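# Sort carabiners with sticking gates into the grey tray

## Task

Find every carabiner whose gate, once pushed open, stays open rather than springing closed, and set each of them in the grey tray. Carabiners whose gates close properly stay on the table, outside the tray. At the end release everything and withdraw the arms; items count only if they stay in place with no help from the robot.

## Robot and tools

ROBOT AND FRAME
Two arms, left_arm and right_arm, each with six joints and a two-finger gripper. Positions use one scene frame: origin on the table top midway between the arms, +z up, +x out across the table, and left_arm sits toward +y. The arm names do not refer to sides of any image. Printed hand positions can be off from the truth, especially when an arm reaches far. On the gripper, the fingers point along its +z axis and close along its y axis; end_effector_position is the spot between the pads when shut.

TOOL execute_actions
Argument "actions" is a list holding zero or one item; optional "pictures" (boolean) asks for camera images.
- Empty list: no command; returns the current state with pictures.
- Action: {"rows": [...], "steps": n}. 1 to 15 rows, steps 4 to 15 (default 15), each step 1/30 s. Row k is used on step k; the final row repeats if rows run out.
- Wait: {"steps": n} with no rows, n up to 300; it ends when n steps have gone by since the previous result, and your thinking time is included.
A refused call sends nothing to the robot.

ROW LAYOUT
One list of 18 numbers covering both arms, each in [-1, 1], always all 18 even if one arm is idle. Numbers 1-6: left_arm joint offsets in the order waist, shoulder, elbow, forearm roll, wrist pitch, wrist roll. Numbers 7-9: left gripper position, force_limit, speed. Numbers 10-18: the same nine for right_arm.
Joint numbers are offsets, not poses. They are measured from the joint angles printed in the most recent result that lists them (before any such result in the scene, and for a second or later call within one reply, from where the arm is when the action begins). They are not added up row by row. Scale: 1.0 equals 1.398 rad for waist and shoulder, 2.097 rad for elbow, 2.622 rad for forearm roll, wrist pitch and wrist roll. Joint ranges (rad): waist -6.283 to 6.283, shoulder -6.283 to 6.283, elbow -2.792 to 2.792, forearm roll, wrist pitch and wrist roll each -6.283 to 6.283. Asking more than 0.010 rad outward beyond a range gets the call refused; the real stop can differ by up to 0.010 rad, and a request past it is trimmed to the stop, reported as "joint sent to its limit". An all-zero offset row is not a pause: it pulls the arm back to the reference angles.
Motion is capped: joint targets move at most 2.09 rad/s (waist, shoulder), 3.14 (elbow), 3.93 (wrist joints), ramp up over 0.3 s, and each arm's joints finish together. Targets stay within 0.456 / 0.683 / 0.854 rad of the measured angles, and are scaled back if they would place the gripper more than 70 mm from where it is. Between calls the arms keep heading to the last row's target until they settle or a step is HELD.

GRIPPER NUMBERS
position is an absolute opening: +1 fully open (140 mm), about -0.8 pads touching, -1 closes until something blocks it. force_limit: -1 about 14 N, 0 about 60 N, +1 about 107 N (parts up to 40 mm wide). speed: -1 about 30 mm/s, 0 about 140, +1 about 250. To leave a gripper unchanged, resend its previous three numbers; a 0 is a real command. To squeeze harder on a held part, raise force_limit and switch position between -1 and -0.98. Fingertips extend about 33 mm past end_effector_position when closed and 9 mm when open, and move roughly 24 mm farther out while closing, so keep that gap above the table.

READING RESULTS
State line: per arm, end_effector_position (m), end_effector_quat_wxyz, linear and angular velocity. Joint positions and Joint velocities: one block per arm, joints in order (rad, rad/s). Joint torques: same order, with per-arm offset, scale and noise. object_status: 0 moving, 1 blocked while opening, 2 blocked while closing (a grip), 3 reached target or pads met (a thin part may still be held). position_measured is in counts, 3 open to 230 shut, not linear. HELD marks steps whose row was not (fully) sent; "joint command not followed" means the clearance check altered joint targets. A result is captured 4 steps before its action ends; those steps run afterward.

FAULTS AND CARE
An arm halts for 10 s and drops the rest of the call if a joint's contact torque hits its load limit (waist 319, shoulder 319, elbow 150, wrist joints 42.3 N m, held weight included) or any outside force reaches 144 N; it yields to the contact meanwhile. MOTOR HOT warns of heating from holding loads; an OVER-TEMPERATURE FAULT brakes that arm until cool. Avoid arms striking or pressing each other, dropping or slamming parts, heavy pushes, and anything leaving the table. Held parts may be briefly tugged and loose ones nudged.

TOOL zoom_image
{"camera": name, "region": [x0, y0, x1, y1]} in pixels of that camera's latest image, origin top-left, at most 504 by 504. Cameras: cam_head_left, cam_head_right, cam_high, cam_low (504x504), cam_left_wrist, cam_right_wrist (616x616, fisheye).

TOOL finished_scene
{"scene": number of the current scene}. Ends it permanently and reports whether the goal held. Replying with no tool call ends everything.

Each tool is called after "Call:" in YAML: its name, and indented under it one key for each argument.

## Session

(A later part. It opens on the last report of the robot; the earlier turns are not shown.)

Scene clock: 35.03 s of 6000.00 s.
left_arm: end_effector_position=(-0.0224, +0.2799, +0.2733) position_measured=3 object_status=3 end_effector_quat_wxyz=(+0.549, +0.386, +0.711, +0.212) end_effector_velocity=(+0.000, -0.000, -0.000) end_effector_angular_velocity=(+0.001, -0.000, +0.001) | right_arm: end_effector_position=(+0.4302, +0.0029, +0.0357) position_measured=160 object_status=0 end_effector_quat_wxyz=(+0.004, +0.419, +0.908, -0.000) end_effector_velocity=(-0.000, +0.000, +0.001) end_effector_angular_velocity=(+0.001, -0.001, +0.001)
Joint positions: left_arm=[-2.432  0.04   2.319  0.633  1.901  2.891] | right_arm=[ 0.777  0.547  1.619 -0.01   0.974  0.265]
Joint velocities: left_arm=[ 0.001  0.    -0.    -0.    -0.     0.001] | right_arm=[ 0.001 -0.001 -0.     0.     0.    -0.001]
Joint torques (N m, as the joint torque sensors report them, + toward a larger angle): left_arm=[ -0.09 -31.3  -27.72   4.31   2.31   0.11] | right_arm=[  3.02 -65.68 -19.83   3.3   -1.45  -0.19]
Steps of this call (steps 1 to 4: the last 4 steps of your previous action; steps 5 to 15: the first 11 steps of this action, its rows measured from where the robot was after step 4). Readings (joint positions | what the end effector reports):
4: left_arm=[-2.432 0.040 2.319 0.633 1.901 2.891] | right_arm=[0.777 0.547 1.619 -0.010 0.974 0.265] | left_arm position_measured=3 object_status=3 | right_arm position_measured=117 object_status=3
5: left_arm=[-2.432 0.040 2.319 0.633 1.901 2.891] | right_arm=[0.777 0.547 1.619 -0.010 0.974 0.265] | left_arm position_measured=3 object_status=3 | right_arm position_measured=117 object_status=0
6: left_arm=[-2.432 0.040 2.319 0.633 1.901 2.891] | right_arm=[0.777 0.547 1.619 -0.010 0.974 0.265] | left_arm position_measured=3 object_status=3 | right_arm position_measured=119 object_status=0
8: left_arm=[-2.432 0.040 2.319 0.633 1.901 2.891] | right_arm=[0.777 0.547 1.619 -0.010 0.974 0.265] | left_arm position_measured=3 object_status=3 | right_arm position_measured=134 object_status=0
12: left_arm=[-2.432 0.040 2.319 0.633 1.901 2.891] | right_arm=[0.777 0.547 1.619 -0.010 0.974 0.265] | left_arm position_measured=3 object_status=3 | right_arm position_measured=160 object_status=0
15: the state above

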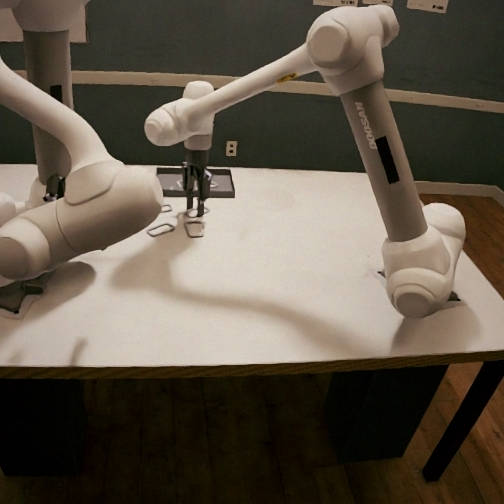

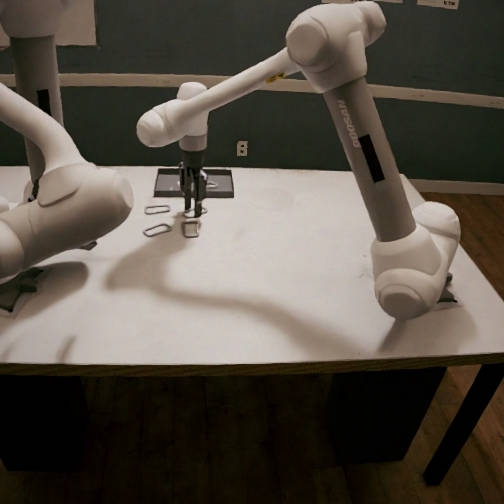

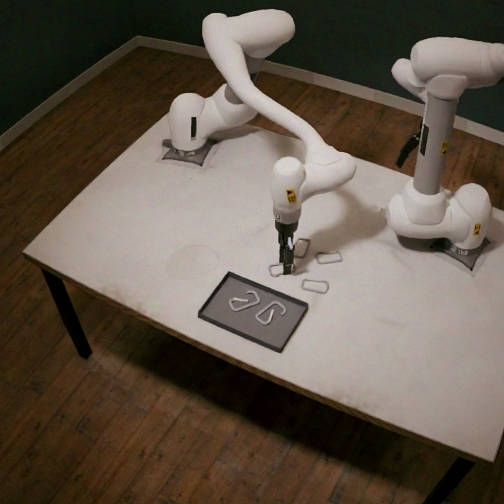

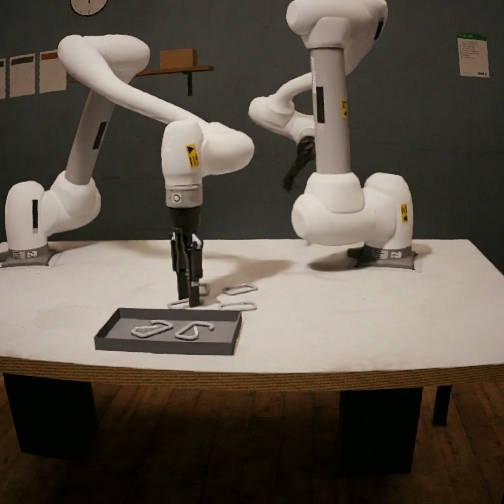

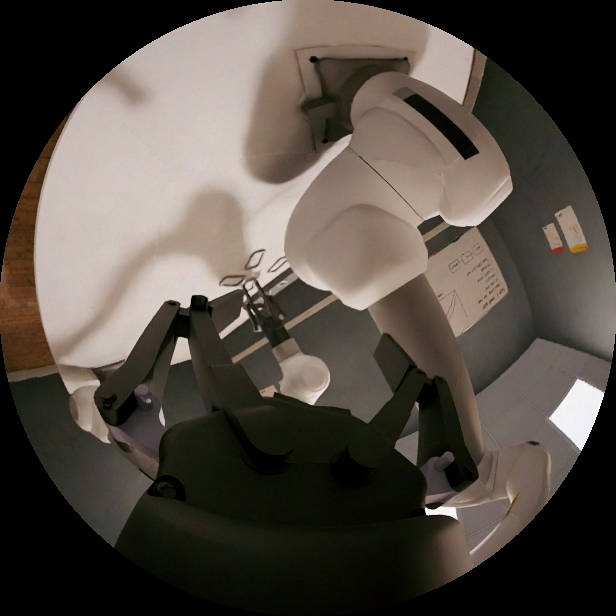

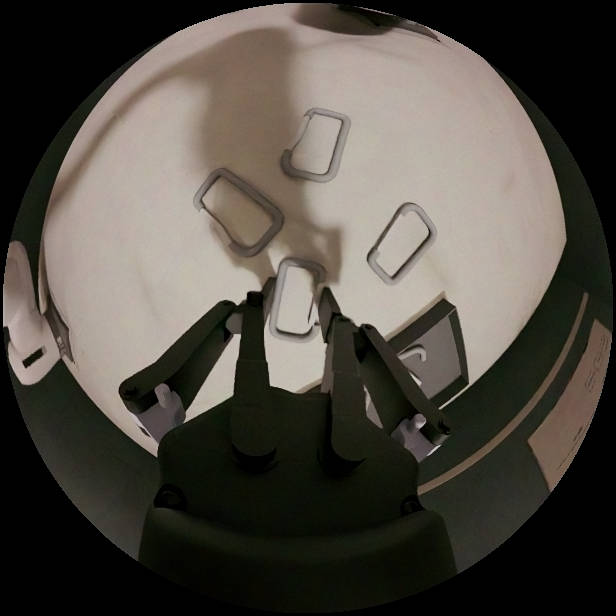

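Call:
execute_actions:
  actions:
    - {"steps":4}
  pictures: true

Call:
zoom_image:
  camera: "cam_right_wrist"
  region: [220,210,400,390]

Call:
execute_actions:
  actions:
    - {"rows":[[0,0,0,0,0,0,1,0,0,0,0,0,0,0,0,0.1,0,0]],"steps":15}

Call:
execute_actions:
  actions:
    - {"steps":8}
  pictures: true

Call:
zoom_image:
  camera: "cam_right_wrist"
  region: [220,210,400,390]

Scene clock: 35.23 s of 6000.00 s.
left_arm: end_effector_position=(-0.0224, +0.2799, +0.2733) position_measured=3 object_status=3 end_effector_quat_wxyz=(+0.549, +0.386, +0.711, +0.212) end_effector_velocity=(-0.000, -0.000, -0.000) end_effector_angular_velocity=(+0.001, -0.001, -0.001) | right_arm: end_effector_position=(+0.4302, +0.0029, +0.0357) position_measured=160 object_status=2 end_effector_quat_wxyz=(+0.004, +0.419, +0.908, -0.000) end_effector_velocity=(+0.000, +0.000, +0.001) end_effector_angular_velocity=(+0.001, -0.001, -0.000)
Joint positions: left_arm=[-2.432  0.04   2.319  0.633  1.901  2.891] | right_arm=[ 0.777  0.547  1.619 -0.01   0.974  0.265]
Joint velocities: left_arm=[-0.     0.001 -0.     0.     0.     0.001] | right_arm=[-0.    -0.001 -0.    -0.     0.     0.   ]
Joint torques (N m, as the joint torque sensors report them, + toward a larger angle): left_arm=[ -0.51 -30.99 -27.78   4.32   2.2    0.05] | right_arm=[  1.41 -63.58 -20.22   3.1   -1.6   -0.49]
Kept back: nothing.
Steps of this call (steps 1 to 4: the last 4 steps of your previous action; steps 5 to 6: the robot went on to your last target). Readings (joint positions | what the end effector reports):
1: left_arm=[-2.432 0.040 2.319 0.633 1.901 2.891] | right_arm=[0.777 0.547 1.619 -0.010 0.974 0.265] | left_arm position_measured=3 object_status=3 | right_arm position_measured=160 object_status=0
2: left_arm=[-2.432 0.040 2.319 0.633 1.901 2.891] | right_arm=[0.777 0.547 1.619 -0.010 0.974 0.265] | left_arm position_measured=3 object_status=3 | right_arm position_measured=160 object_status=0
4: left_arm=[-2.432 0.040 2.319 0.633 1.901 2.891] | right_arm=[0.777 0.547 1.619 -0.010 0.974 0.265] | left_arm position_measured=3 object_status=3 | right_arm position_measured=160 object_status=2
6: the state above

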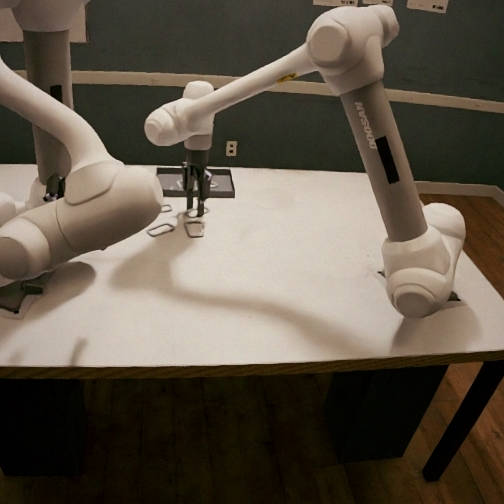

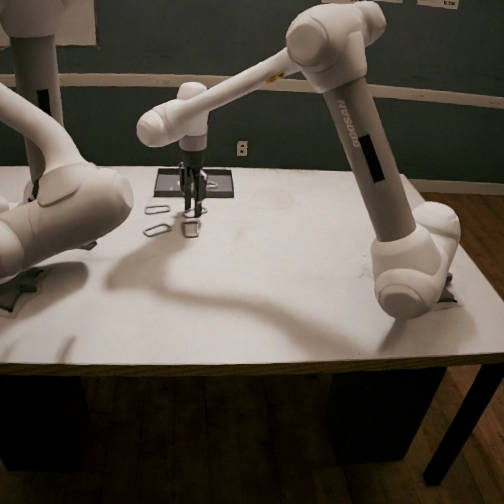

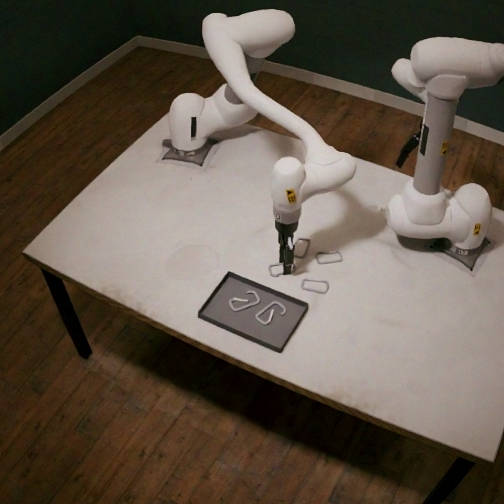

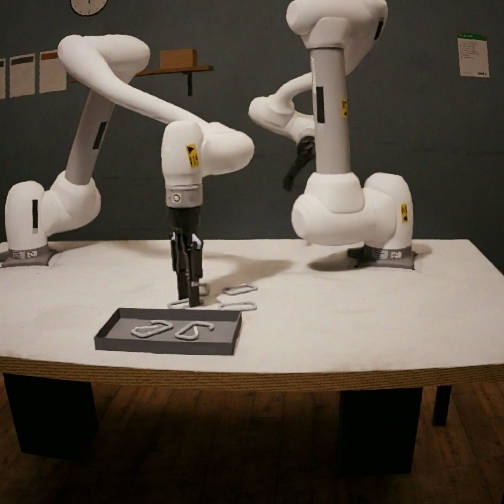

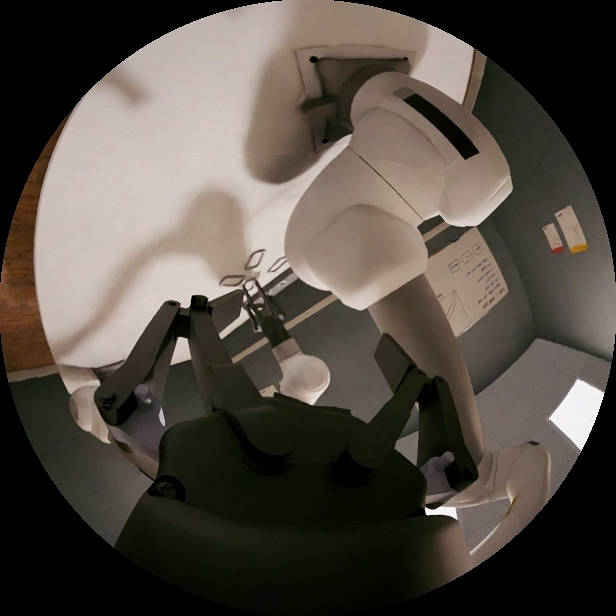

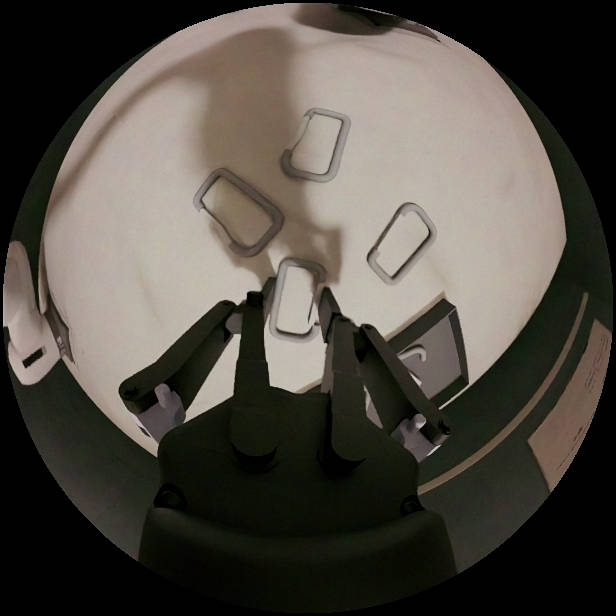

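Region (220, 210, 400, 390) of cam_right_wrist's 616x616 image, scaled by 2.800, with more detail than that image has.

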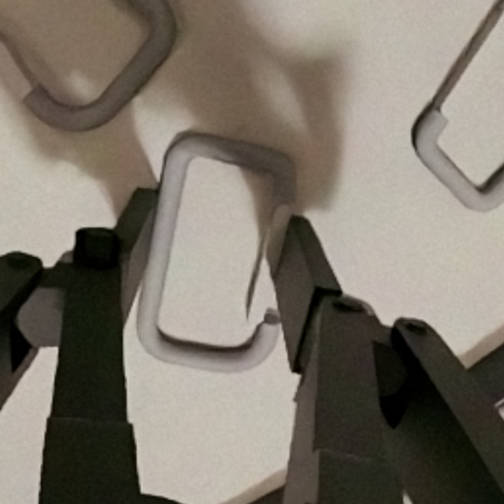

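Scene clock: 35.60 s of 6000.00 s.
left_arm: end_effector_position=(-0.0224, +0.2799, +0.2733) position_measured=3 object_status=3 end_effector_quat_wxyz=(+0.549, +0.386, +0.711, +0.212) end_effector_velocity=(+0.000, +0.000, +0.000) end_effector_angular_velocity=(-0.000, +0.001, +0.000) | right_arm: end_effector_position=(+0.4301, +0.0028, +0.0356) position_measured=117 object_status=0 end_effector_quat_wxyz=(+0.004, +0.419, +0.908, -0.000) end_effector_velocity=(+0.001, +0.001, +0.002) end_effector_angular_velocity=(+0.003, -0.002, +0.001)
Joint positions: left_arm=[-2.432  0.04   2.319  0.633  1.901  2.891] | right_arm=[ 0.777  0.548  1.619 -0.01   0.974  0.265]
Joint velocities: left_arm=[ 0.    -0.001 -0.    -0.    -0.     0.   ] | right_arm=[-0.    -0.001 -0.002 -0.    -0.    -0.001]
Joint torques (N m, as the joint torque sensors report them, + toward a larger angle): left_arm=[  0.51 -31.3  -27.86   4.37   2.17   0.03] | right_arm=[  3.88 -91.71 -33.26   3.66  -0.13  -0.31]
Steps of this call (steps 1 to 11: the first 11 steps of this action). Readings (joint positions | what the end effector reports):
1: left_arm=[-2.432 0.040 2.319 0.633 1.901 2.891] | right_arm=[0.777 0.547 1.619 -0.010 0.974 0.265] | left_arm position_measured=3 object_status=3 | right_arm position_measured=160 object_status=0
2: left_arm=[-2.432 0.040 2.319 0.633 1.901 2.891] | right_arm=[0.777 0.547 1.619 -0.010 0.974 0.265] | left_arm position_measured=3 object_status=3 | right_arm position_measured=160 object_status=0
4: left_arm=[-2.432 0.040 2.319 0.633 1.901 2.891] | right_arm=[0.777 0.548 1.619 -0.010 0.974 0.265] | left_arm position_measured=3 object_status=3 | right_arm position_measured=142 object_status=0
8: left_arm=[-2.432 0.040 2.319 0.633 1.901 2.891] | right_arm=[0.777 0.548 1.619 -0.010 0.974 0.265] | left_arm position_measured=3 object_status=3 | right_arm position_measured=117 object_status=0
11: the state above

Scene clock: 35.87 s of 6000.00 s.
left_arm: end_effector_position=(-0.0224, +0.2799, +0.2733) position_measured=3 object_status=3 end_effector_quat_wxyz=(+0.549, +0.386, +0.711, +0.212) end_effector_velocity=(-0.000, +0.000, +0.000) end_effector_angular_velocity=(+0.000, +0.001, -0.001) | right_arm: end_effector_position=(+0.4302, +0.0029, +0.0356) position_measured=117 object_status=3 end_effector_quat_wxyz=(+0.004, +0.419, +0.908, -0.000) end_effector_velocity=(-0.001, +0.000, +0.001) end_effector_angular_velocity=(+0.001, +0.000, +0.000)
Joint positions: left_arm=[-2.432  0.04   2.319  0.633  1.901  2.891] | right_arm=[ 0.777  0.548  1.619 -0.01   0.974  0.265]
Joint velocities: left_arm=[-0.001 -0.001  0.    -0.    -0.     0.001] | right_arm=[ 0.001 -0.002  0.001  0.001 -0.    -0.   ]
Joint torques (N m, as the joint torque sensors report them, + toward a larger angle): left_arm=[ -0.05 -31.03 -27.62   4.51   2.3    0.06] | right_arm=[  2.78 -89.81 -34.01   3.56  -0.07  -0.1 ]
Kept back: nothing.
Steps of this call (steps 1 to 4: the last 4 steps of your previous action; steps 5 to 8: the robot went on to your last target). Readings (joint positions | what the end effector reports):
1: left_arm=[-2.432 0.040 2.319 0.633 1.901 2.891] | right_arm=[0.777 0.548 1.619 -0.010 0.974 0.265] | left_arm position_measured=3 object_status=3 | right_arm position_measured=117 object_status=0
2: left_arm=[-2.432 0.040 2.319 0.633 1.901 2.891] | right_arm=[0.777 0.548 1.619 -0.010 0.974 0.265] | left_arm position_measured=3 object_status=3 | right_arm position_measured=117 object_status=0
4: left_arm=[-2.432 0.040 2.319 0.633 1.901 2.891] | right_arm=[0.777 0.548 1.619 -0.010 0.974 0.265] | left_arm position_measured=3 object_status=3 | right_arm position_measured=117 object_status=3
8: the state above

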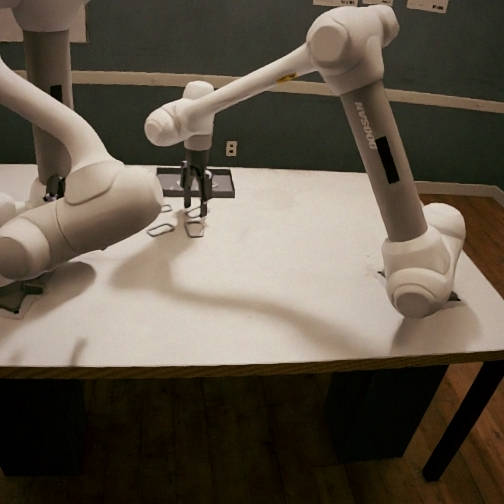

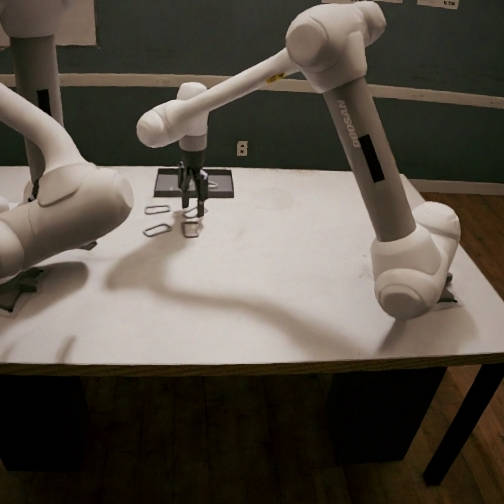

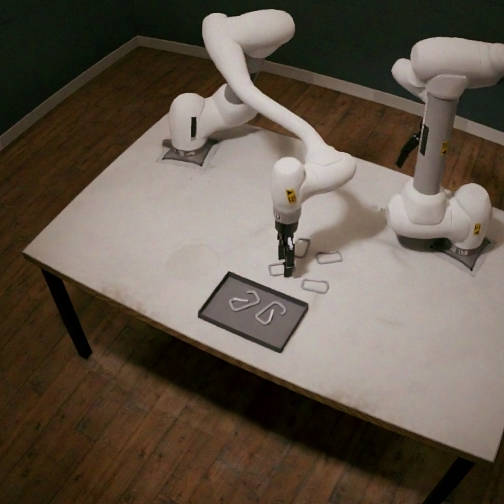

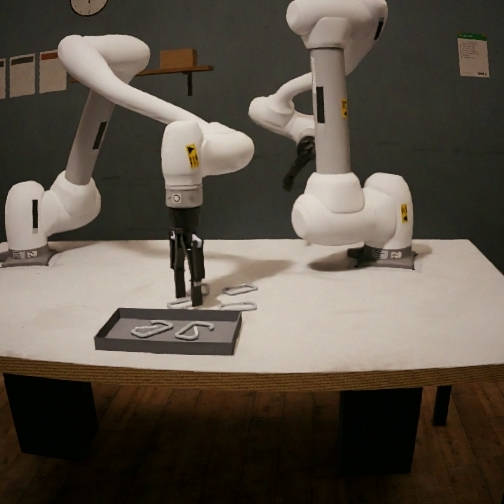

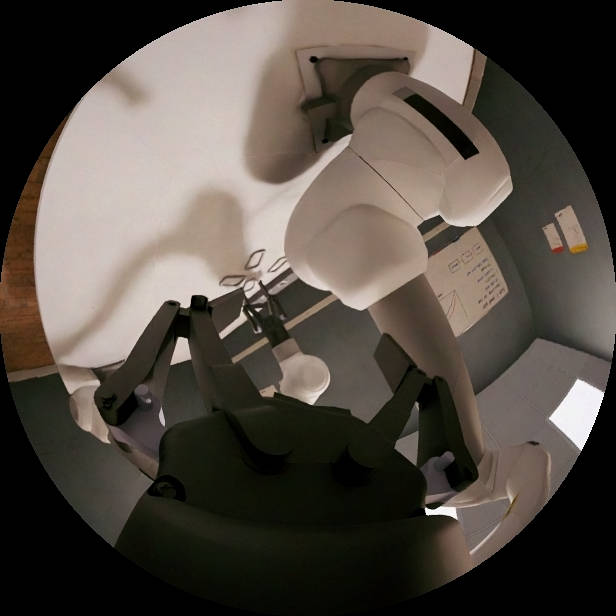

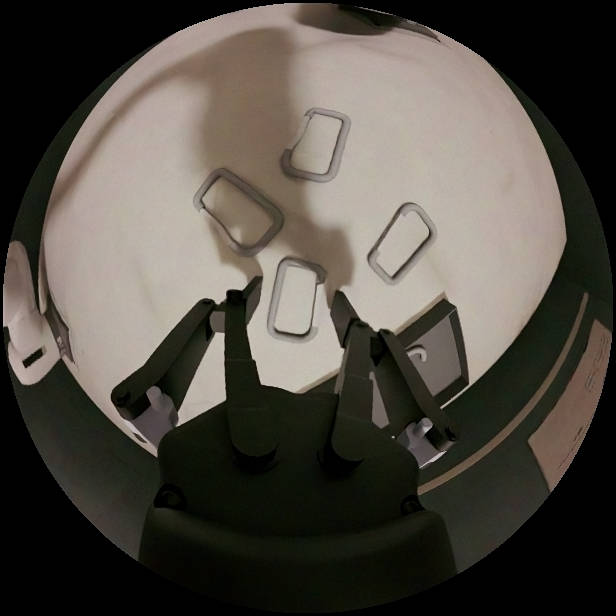

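Region (220, 210, 400, 390) of cam_right_wrist's 616x616 image, scaled by 2.800, with more detail than that image has.

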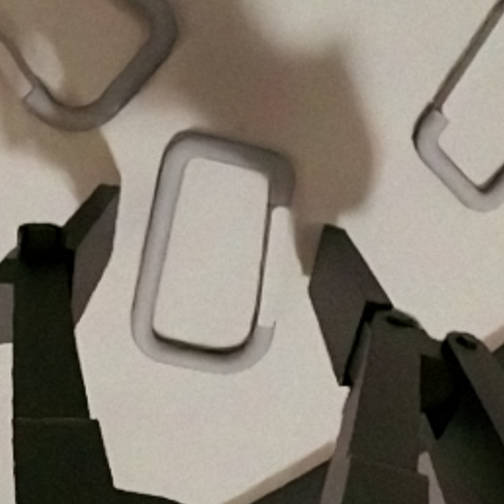

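Call:
execute_actions:
  actions:
    - {"rows":[[0,0,0,0,0,0,1,0,0,-0.0073,-0.0011,-0.0004,0,0.0009,-0.004,0.1,0,0]],"steps":10}

Call:
execute_actions:
  actions:
    - {"rows":[[0,0,0,0,0,0,1,0,0,0,0,0,0,0,0,-0.5,-0.5,0]],"steps":15}

Call:
execute_actions:
  actions:
    - {"steps":8}
  pictures: true

Call:
zoom_image:
  camera: "cam_right_wrist"
  region: [220,210,400,390]

Call:
execute_actions:
  actions:
    - {"rows":[[0,0,0,0,0,0,1,0,0,0,0,0,0,0,0,0.1,0,0]],"steps":15}

Call:
execute_actions:
  actions:
    - {"steps":6}
  pictures: true

Call:
zoom_image:
  camera: "cam_right_wrist"
  region: [220,210,400,390]

Scene clock: 36.37 s of 6000.00 s.
left_arm: end_effector_position=(-0.0224, +0.2799, +0.2733) position_measured=3 object_status=3 end_effector_quat_wxyz=(+0.549, +0.386, +0.711, +0.212) end_effector_velocity=(-0.000, +0.000, +0.000) end_effector_angular_velocity=(+0.001, +0.000, -0.001) | right_arm: end_effector_position=(+0.4362, -0.0010, +0.0370) position_measured=117 object_status=3 end_effector_quat_wxyz=(+0.004, +0.419, +0.908, -0.000) end_effector_velocity=(+0.010, -0.007, +0.005) end_effector_angular_velocity=(+0.001, -0.001, +0.002)
Joint positions: left_arm=[-2.432  0.04   2.319  0.633  1.901  2.891] | right_arm=[ 0.768  0.546  1.618 -0.01   0.976  0.256]
Joint velocities: left_arm=[-0.001 -0.    -0.    -0.    -0.     0.002] | right_arm=[-0.015 -0.005 -0.001  0.     0.005 -0.018]
Joint torques (N m, as the joint torque sensors report them, + toward a larger angle): left_arm=[ -0.63 -31.72 -27.98   4.33   2.21   0.03] | right_arm=[  3.52 -90.57 -33.17   3.72   0.01  -0.07]
Steps of this call (steps 1 to 9: the robot went on to your last target; steps 10 to 15: the first 6 steps of this action). Readings (joint positions | what the end effector reports):
10: left_arm=[-2.432 0.040 2.319 0.633 1.901 2.891] | right_arm=[0.777 0.548 1.619 -0.010 0.974 0.265] | left_arm position_measured=3 object_status=3 | right_arm position_measured=117 object_status=3
11: left_arm=[-2.432 0.040 2.319 0.633 1.901 2.891] | right_arm=[0.775 0.547 1.619 -0.010 0.974 0.263] | left_arm position_measured=3 object_status=3 | right_arm position_measured=117 object_status=3
13: left_arm=[-2.432 0.040 2.319 0.633 1.901 2.891] | right_arm=[0.770 0.547 1.618 -0.010 0.976 0.258] | left_arm position_measured=3 object_status=3 | right_arm position_measured=117 object_status=3
15: the state above

Scene clock: 36.87 s of 6000.00 s.
left_arm: end_effector_position=(-0.0224, +0.2799, +0.2733) position_measured=3 object_status=3 end_effector_quat_wxyz=(+0.549, +0.386, +0.711, +0.212) end_effector_velocity=(-0.001, -0.000, -0.000) end_effector_angular_velocity=(+0.000, -0.002, -0.002) | right_arm: end_effector_position=(+0.4369, -0.0013, +0.0376) position_measured=169 object_status=0 end_effector_quat_wxyz=(+0.004, +0.419, +0.908, -0.000) end_effector_velocity=(+0.000, +0.000, -0.000) end_effector_angular_velocity=(-0.000, +0.000, -0.000)
Joint positions: left_arm=[-2.432  0.04   2.319  0.633  1.901  2.891] | right_arm=[ 0.767  0.546  1.618 -0.01   0.977  0.255]
Joint velocities: left_arm=[-0.001  0.002 -0.     0.001  0.    -0.   ] | right_arm=[-0.  0. -0.  0.  0.  0.]
Joint torques (N m, as the joint torque sensors report them, + toward a larger angle): left_arm=[ -0.5  -31.17 -27.84   4.36   2.28   0.04] | right_arm=[  2.1  -57.96 -20.05   3.08  -3.55  -0.23]
Steps of this call (steps 1 to 4: the last 4 steps of your previous action; steps 5 to 15: the first 11 steps of this action, its rows measured from where the robot was after step 4). Readings (joint positions | what the end effector reports):
4: left_arm=[-2.432 0.040 2.319 0.633 1.901 2.891] | right_arm=[0.767 0.546 1.618 -0.010 0.976 0.255] | left_arm position_measured=3 object_status=3 | right_arm position_measured=117 object_status=3
5: left_arm=[-2.432 0.040 2.319 0.633 1.901 2.891] | right_arm=[0.767 0.546 1.618 -0.010 0.976 0.255] | left_arm position_measured=3 object_status=3 | right_arm position_measured=117 object_status=0
6: left_arm=[-2.432 0.040 2.319 0.633 1.901 2.891] | right_arm=[0.767 0.546 1.618 -0.010 0.976 0.255] | left_arm position_measured=3 object_status=3 | right_arm position_measured=119 object_status=0
8: left_arm=[-2.432 0.040 2.319 0.633 1.901 2.891] | right_arm=[0.767 0.546 1.618 -0.010 0.976 0.255] | left_arm position_measured=3 object_status=3 | right_arm position_measured=134 object_status=0
12: left_arm=[-2.432 0.040 2.319 0.633 1.901 2.891] | right_arm=[0.767 0.546 1.618 -0.010 0.977 0.255] | left_arm position_measured=3 object_status=3 | right_arm position_measured=165 object_status=0
15: the state above

Scene clock: 37.13 s of 6000.00 s.
left_arm: end_effector_position=(-0.0224, +0.2799, +0.2733) position_measured=3 object_status=3 end_effector_quat_wxyz=(+0.549, +0.386, +0.711, +0.212) end_effector_velocity=(+0.000, -0.000, +0.000) end_effector_angular_velocity=(-0.001, +0.000, -0.000) | right_arm: end_effector_position=(+0.4369, -0.0014, +0.0375) position_measured=169 object_status=2 end_effector_quat_wxyz=(+0.004, +0.419, +0.908, -0.000) end_effector_velocity=(-0.000, +0.000, +0.000) end_effector_angular_velocity=(+0.001, +0.000, -0.000)
Joint positions: left_arm=[-2.432  0.04   2.319  0.633  1.901  2.891] | right_arm=[ 0.767  0.546  1.618 -0.01   0.976  0.255]
Joint velocities: left_arm=[ 0.001 -0.001 -0.     0.001 -0.    -0.   ] | right_arm=[ 0.    -0.     0.     0.001 -0.     0.   ]
Joint torques (N m, as the joint torque sensors report them, + toward a larger angle): left_arm=[  0.04 -31.28 -27.52   4.33   2.28   0.04] | right_arm=[  0.81 -53.57 -17.33   3.1   -3.68  -0.08]
Kept back: nothing.
Steps of this call (steps 1 to 4: the last 4 steps of your previous action; steps 5 to 8: the robot went on to your last target). Readings (joint positions | what the end effector reports):
1: left_arm=[-2.432 0.040 2.319 0.633 1.901 2.891] | right_arm=[0.767 0.546 1.618 -0.010 0.977 0.255] | left_arm position_measured=3 object_status=3 | right_arm position_measured=169 object_status=0
2: left_arm=[-2.432 0.040 2.319 0.633 1.901 2.891] | right_arm=[0.767 0.546 1.618 -0.010 0.977 0.255] | left_arm position_measured=3 object_status=3 | right_arm position_measured=169 object_status=0
4: left_arm=[-2.432 0.040 2.319 0.633 1.901 2.891] | right_arm=[0.767 0.546 1.618 -0.010 0.976 0.255] | left_arm position_measured=3 object_status=3 | right_arm position_measured=169 object_status=2
8: the state above

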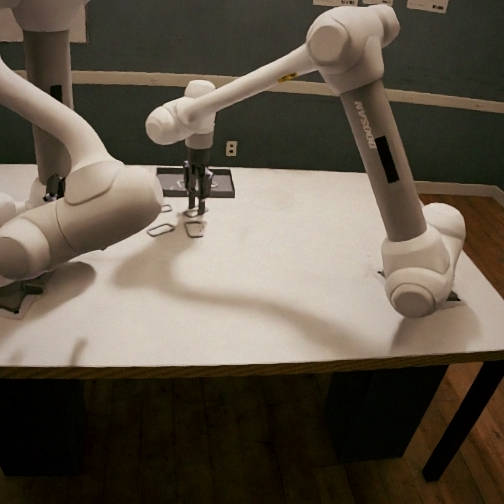

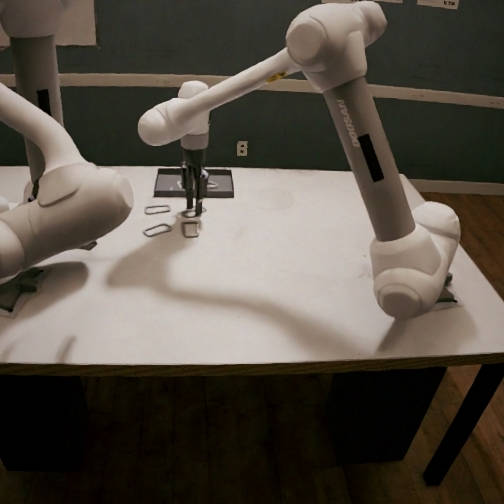

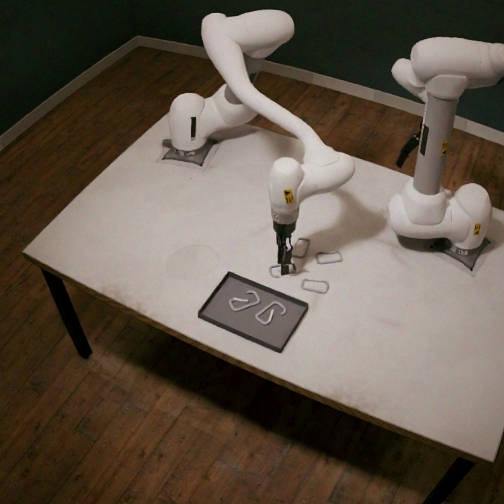

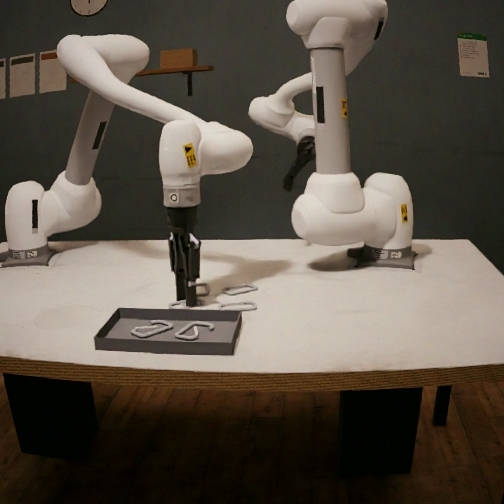

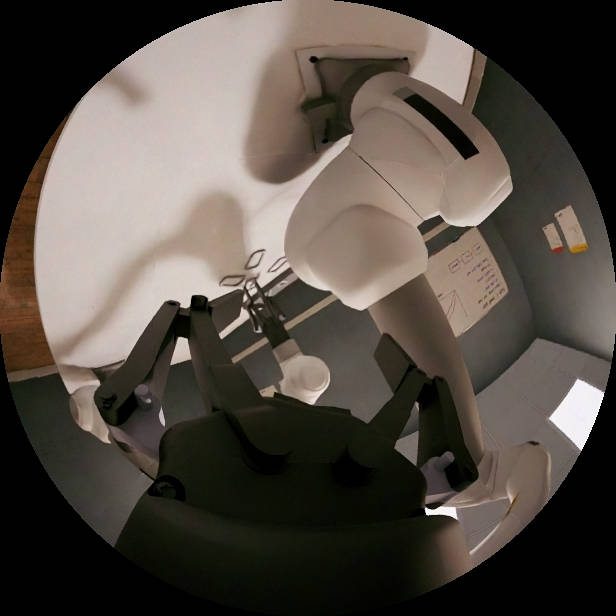

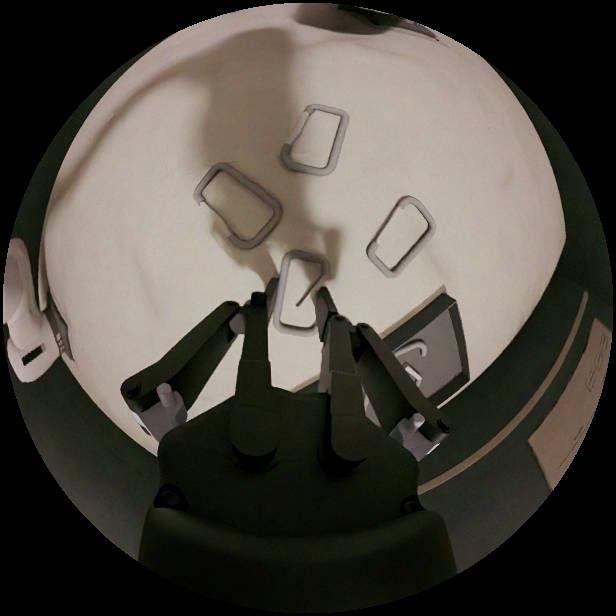

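Region (220, 210, 400, 390) of cam_right_wrist's 616x616 image, scaled by 2.800, with more detail than that image has.

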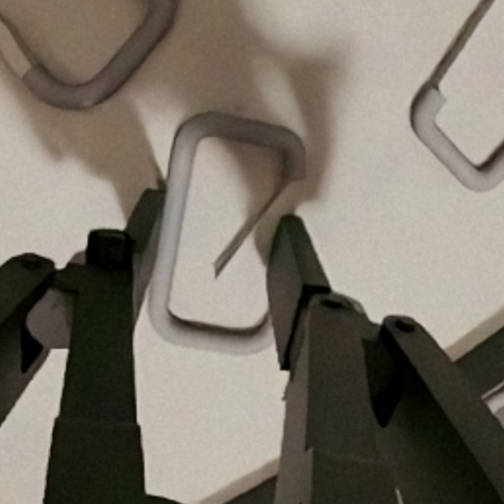

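Scene clock: 37.50 s of 6000.00 s.
left_arm: end_effector_position=(-0.0224, +0.2799, +0.2733) position_measured=3 object_status=3 end_effector_quat_wxyz=(+0.549, +0.386, +0.711, +0.212) end_effector_velocity=(-0.000, +0.000, +0.000) end_effector_angular_velocity=(-0.000, +0.001, -0.001) | right_arm: end_effector_position=(+0.4368, -0.0015, +0.0371) position_measured=117 object_status=0 end_effector_quat_wxyz=(+0.004, +0.419, +0.908, -0.000) end_effector_velocity=(+0.000, +0.001, +0.002) end_effector_angular_velocity=(+0.002, -0.001, +0.001)
Joint positions: left_arm=[-2.432  0.04   2.319  0.633  1.901  2.891] | right_arm=[ 0.767  0.546  1.618 -0.01   0.976  0.255]
Joint velocities: left_arm=[-0.001 -0.001  0.    -0.     0.    -0.   ] | right_arm=[ 0.    -0.001 -0.002 -0.     0.001 -0.001]
Joint torques (N m, as the joint torque sensors report them, + toward a larger angle): left_arm=[  0.03 -30.95 -27.56   4.43   2.23   0.02] | right_arm=[  3.72 -89.73 -32.52   3.68  -0.06  -0.35]
Steps of this call (steps 1 to 11: the first 11 steps of this action). Readings (joint positions | what the end effector reports):
1: left_arm=[-2.432 0.040 2.319 0.633 1.901 2.891] | right_arm=[0.767 0.546 1.618 -0.010 0.976 0.255] | left_arm position_measured=3 object_status=3 | right_arm position_measured=169 object_status=0
2: left_arm=[-2.432 0.040 2.319 0.633 1.901 2.891] | right_arm=[0.767 0.546 1.618 -0.010 0.976 0.255] | left_arm position_measured=3 object_status=3 | right_arm position_measured=169 object_status=0
4: left_arm=[-2.432 0.040 2.319 0.633 1.901 2.891] | right_arm=[0.767 0.546 1.619 -0.010 0.976 0.255] | left_arm position_measured=3 object_status=3 | right_arm position_measured=151 object_status=0
8: left_arm=[-2.432 0.040 2.319 0.633 1.901 2.891] | right_arm=[0.767 0.546 1.619 -0.010 0.976 0.255] | left_arm position_measured=3 object_status=3 | right_arm position_measured=121 object_status=0
11: the state above

Scene clock: 37.70 s of 6000.00 s.
left_arm: end_effector_position=(-0.0224, +0.2799, +0.2733) position_measured=3 object_status=3 end_effector_quat_wxyz=(+0.549, +0.386, +0.711, +0.212) end_effector_velocity=(-0.000, +0.000, -0.000) end_effector_angular_velocity=(-0.001, +0.000, -0.001) | right_arm: end_effector_position=(+0.4368, -0.0014, +0.0374) position_measured=117 object_status=3 end_effector_quat_wxyz=(+0.004, +0.419, +0.908, -0.000) end_effector_velocity=(+0.001, -0.000, +0.001) end_effector_angular_velocity=(+0.001, -0.001, -0.001)
Joint positions: left_arm=[-2.432  0.04   2.319  0.633  1.901  2.891] | right_arm=[ 0.767  0.546  1.618 -0.01   0.976  0.255]
Joint velocities: left_arm=[-0.002 -0.     0.    -0.     0.    -0.001] | right_arm=[-0.001 -0.001 -0.     0.    -0.     0.001]
Joint torques (N m, as the joint torque sensors report them, + toward a larger angle): left_arm=[ -0.04 -30.59 -27.62   4.39   2.19  -0.01] | right_arm=[  2.13 -89.04 -33.66   3.55  -0.09  -0.14]
Kept back: nothing.
Steps of this call (steps 1 to 4: the last 4 steps of your previous action; steps 5 to 6: the robot went on to your last target). Readings (joint positions | what the end effector reports):
1: left_arm=[-2.432 0.040 2.319 0.633 1.901 2.891] | right_arm=[0.767 0.546 1.618 -0.010 0.976 0.255] | left_arm position_measured=3 object_status=3 | right_arm position_measured=117 object_status=0
2: left_arm=[-2.432 0.040 2.319 0.633 1.901 2.891] | right_arm=[0.767 0.546 1.618 -0.010 0.976 0.255] | left_arm position_measured=3 object_status=3 | right_arm position_measured=117 object_status=0
4: left_arm=[-2.432 0.040 2.319 0.633 1.901 2.891] | right_arm=[0.767 0.546 1.618 -0.010 0.976 0.255] | left_arm position_measured=3 object_status=3 | right_arm position_measured=117 object_status=3
6: the state above

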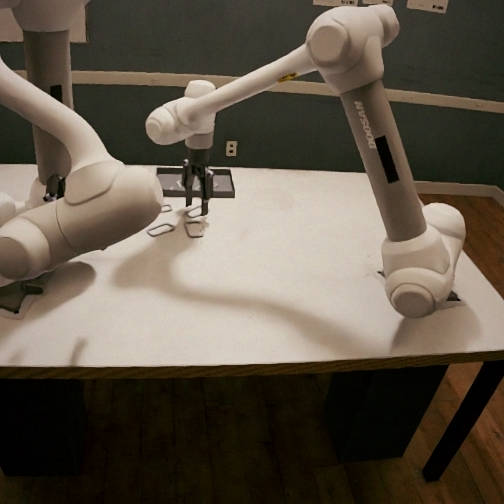

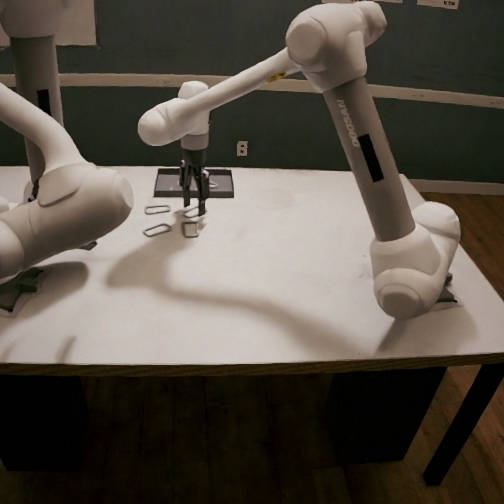

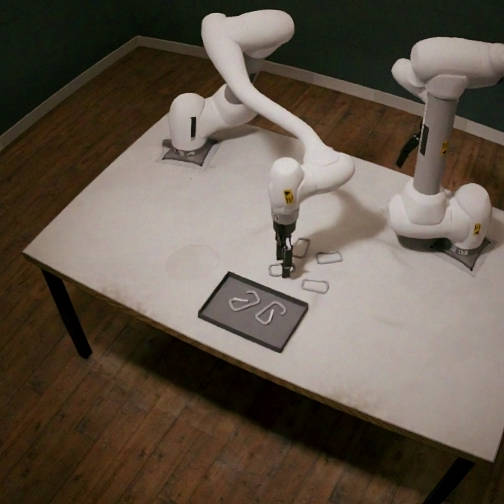

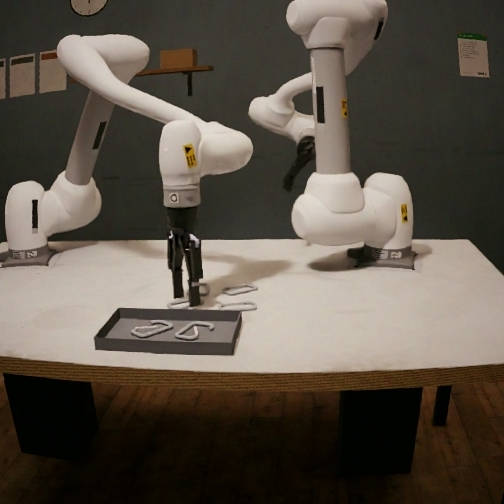

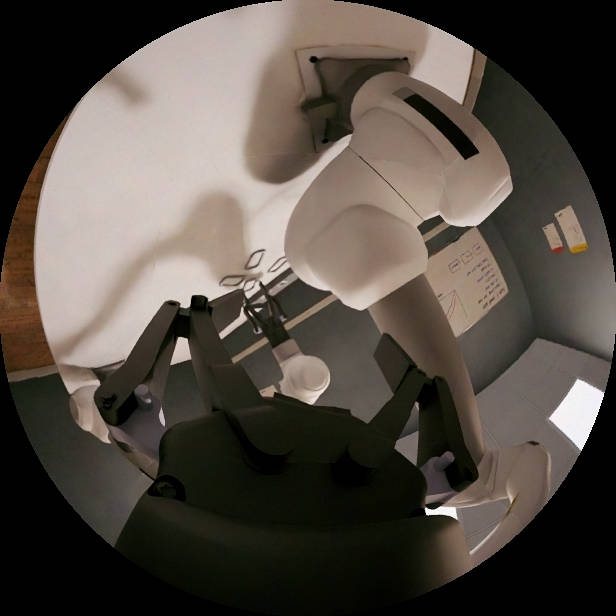

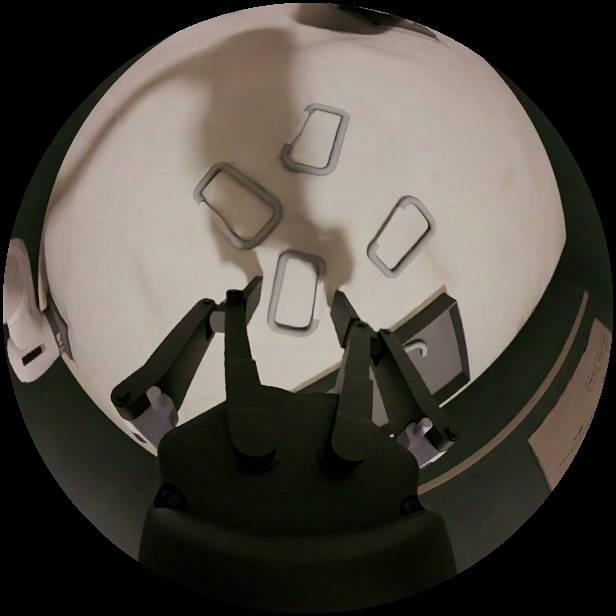

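Region (220, 210, 400, 390) of cam_right_wrist's 616x616 image, scaled by 2.800, with more detail than that image has.

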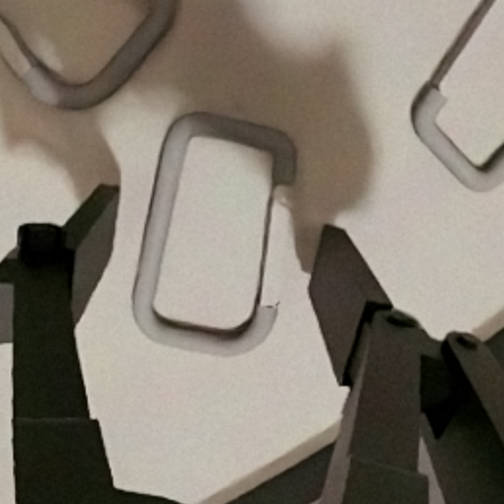

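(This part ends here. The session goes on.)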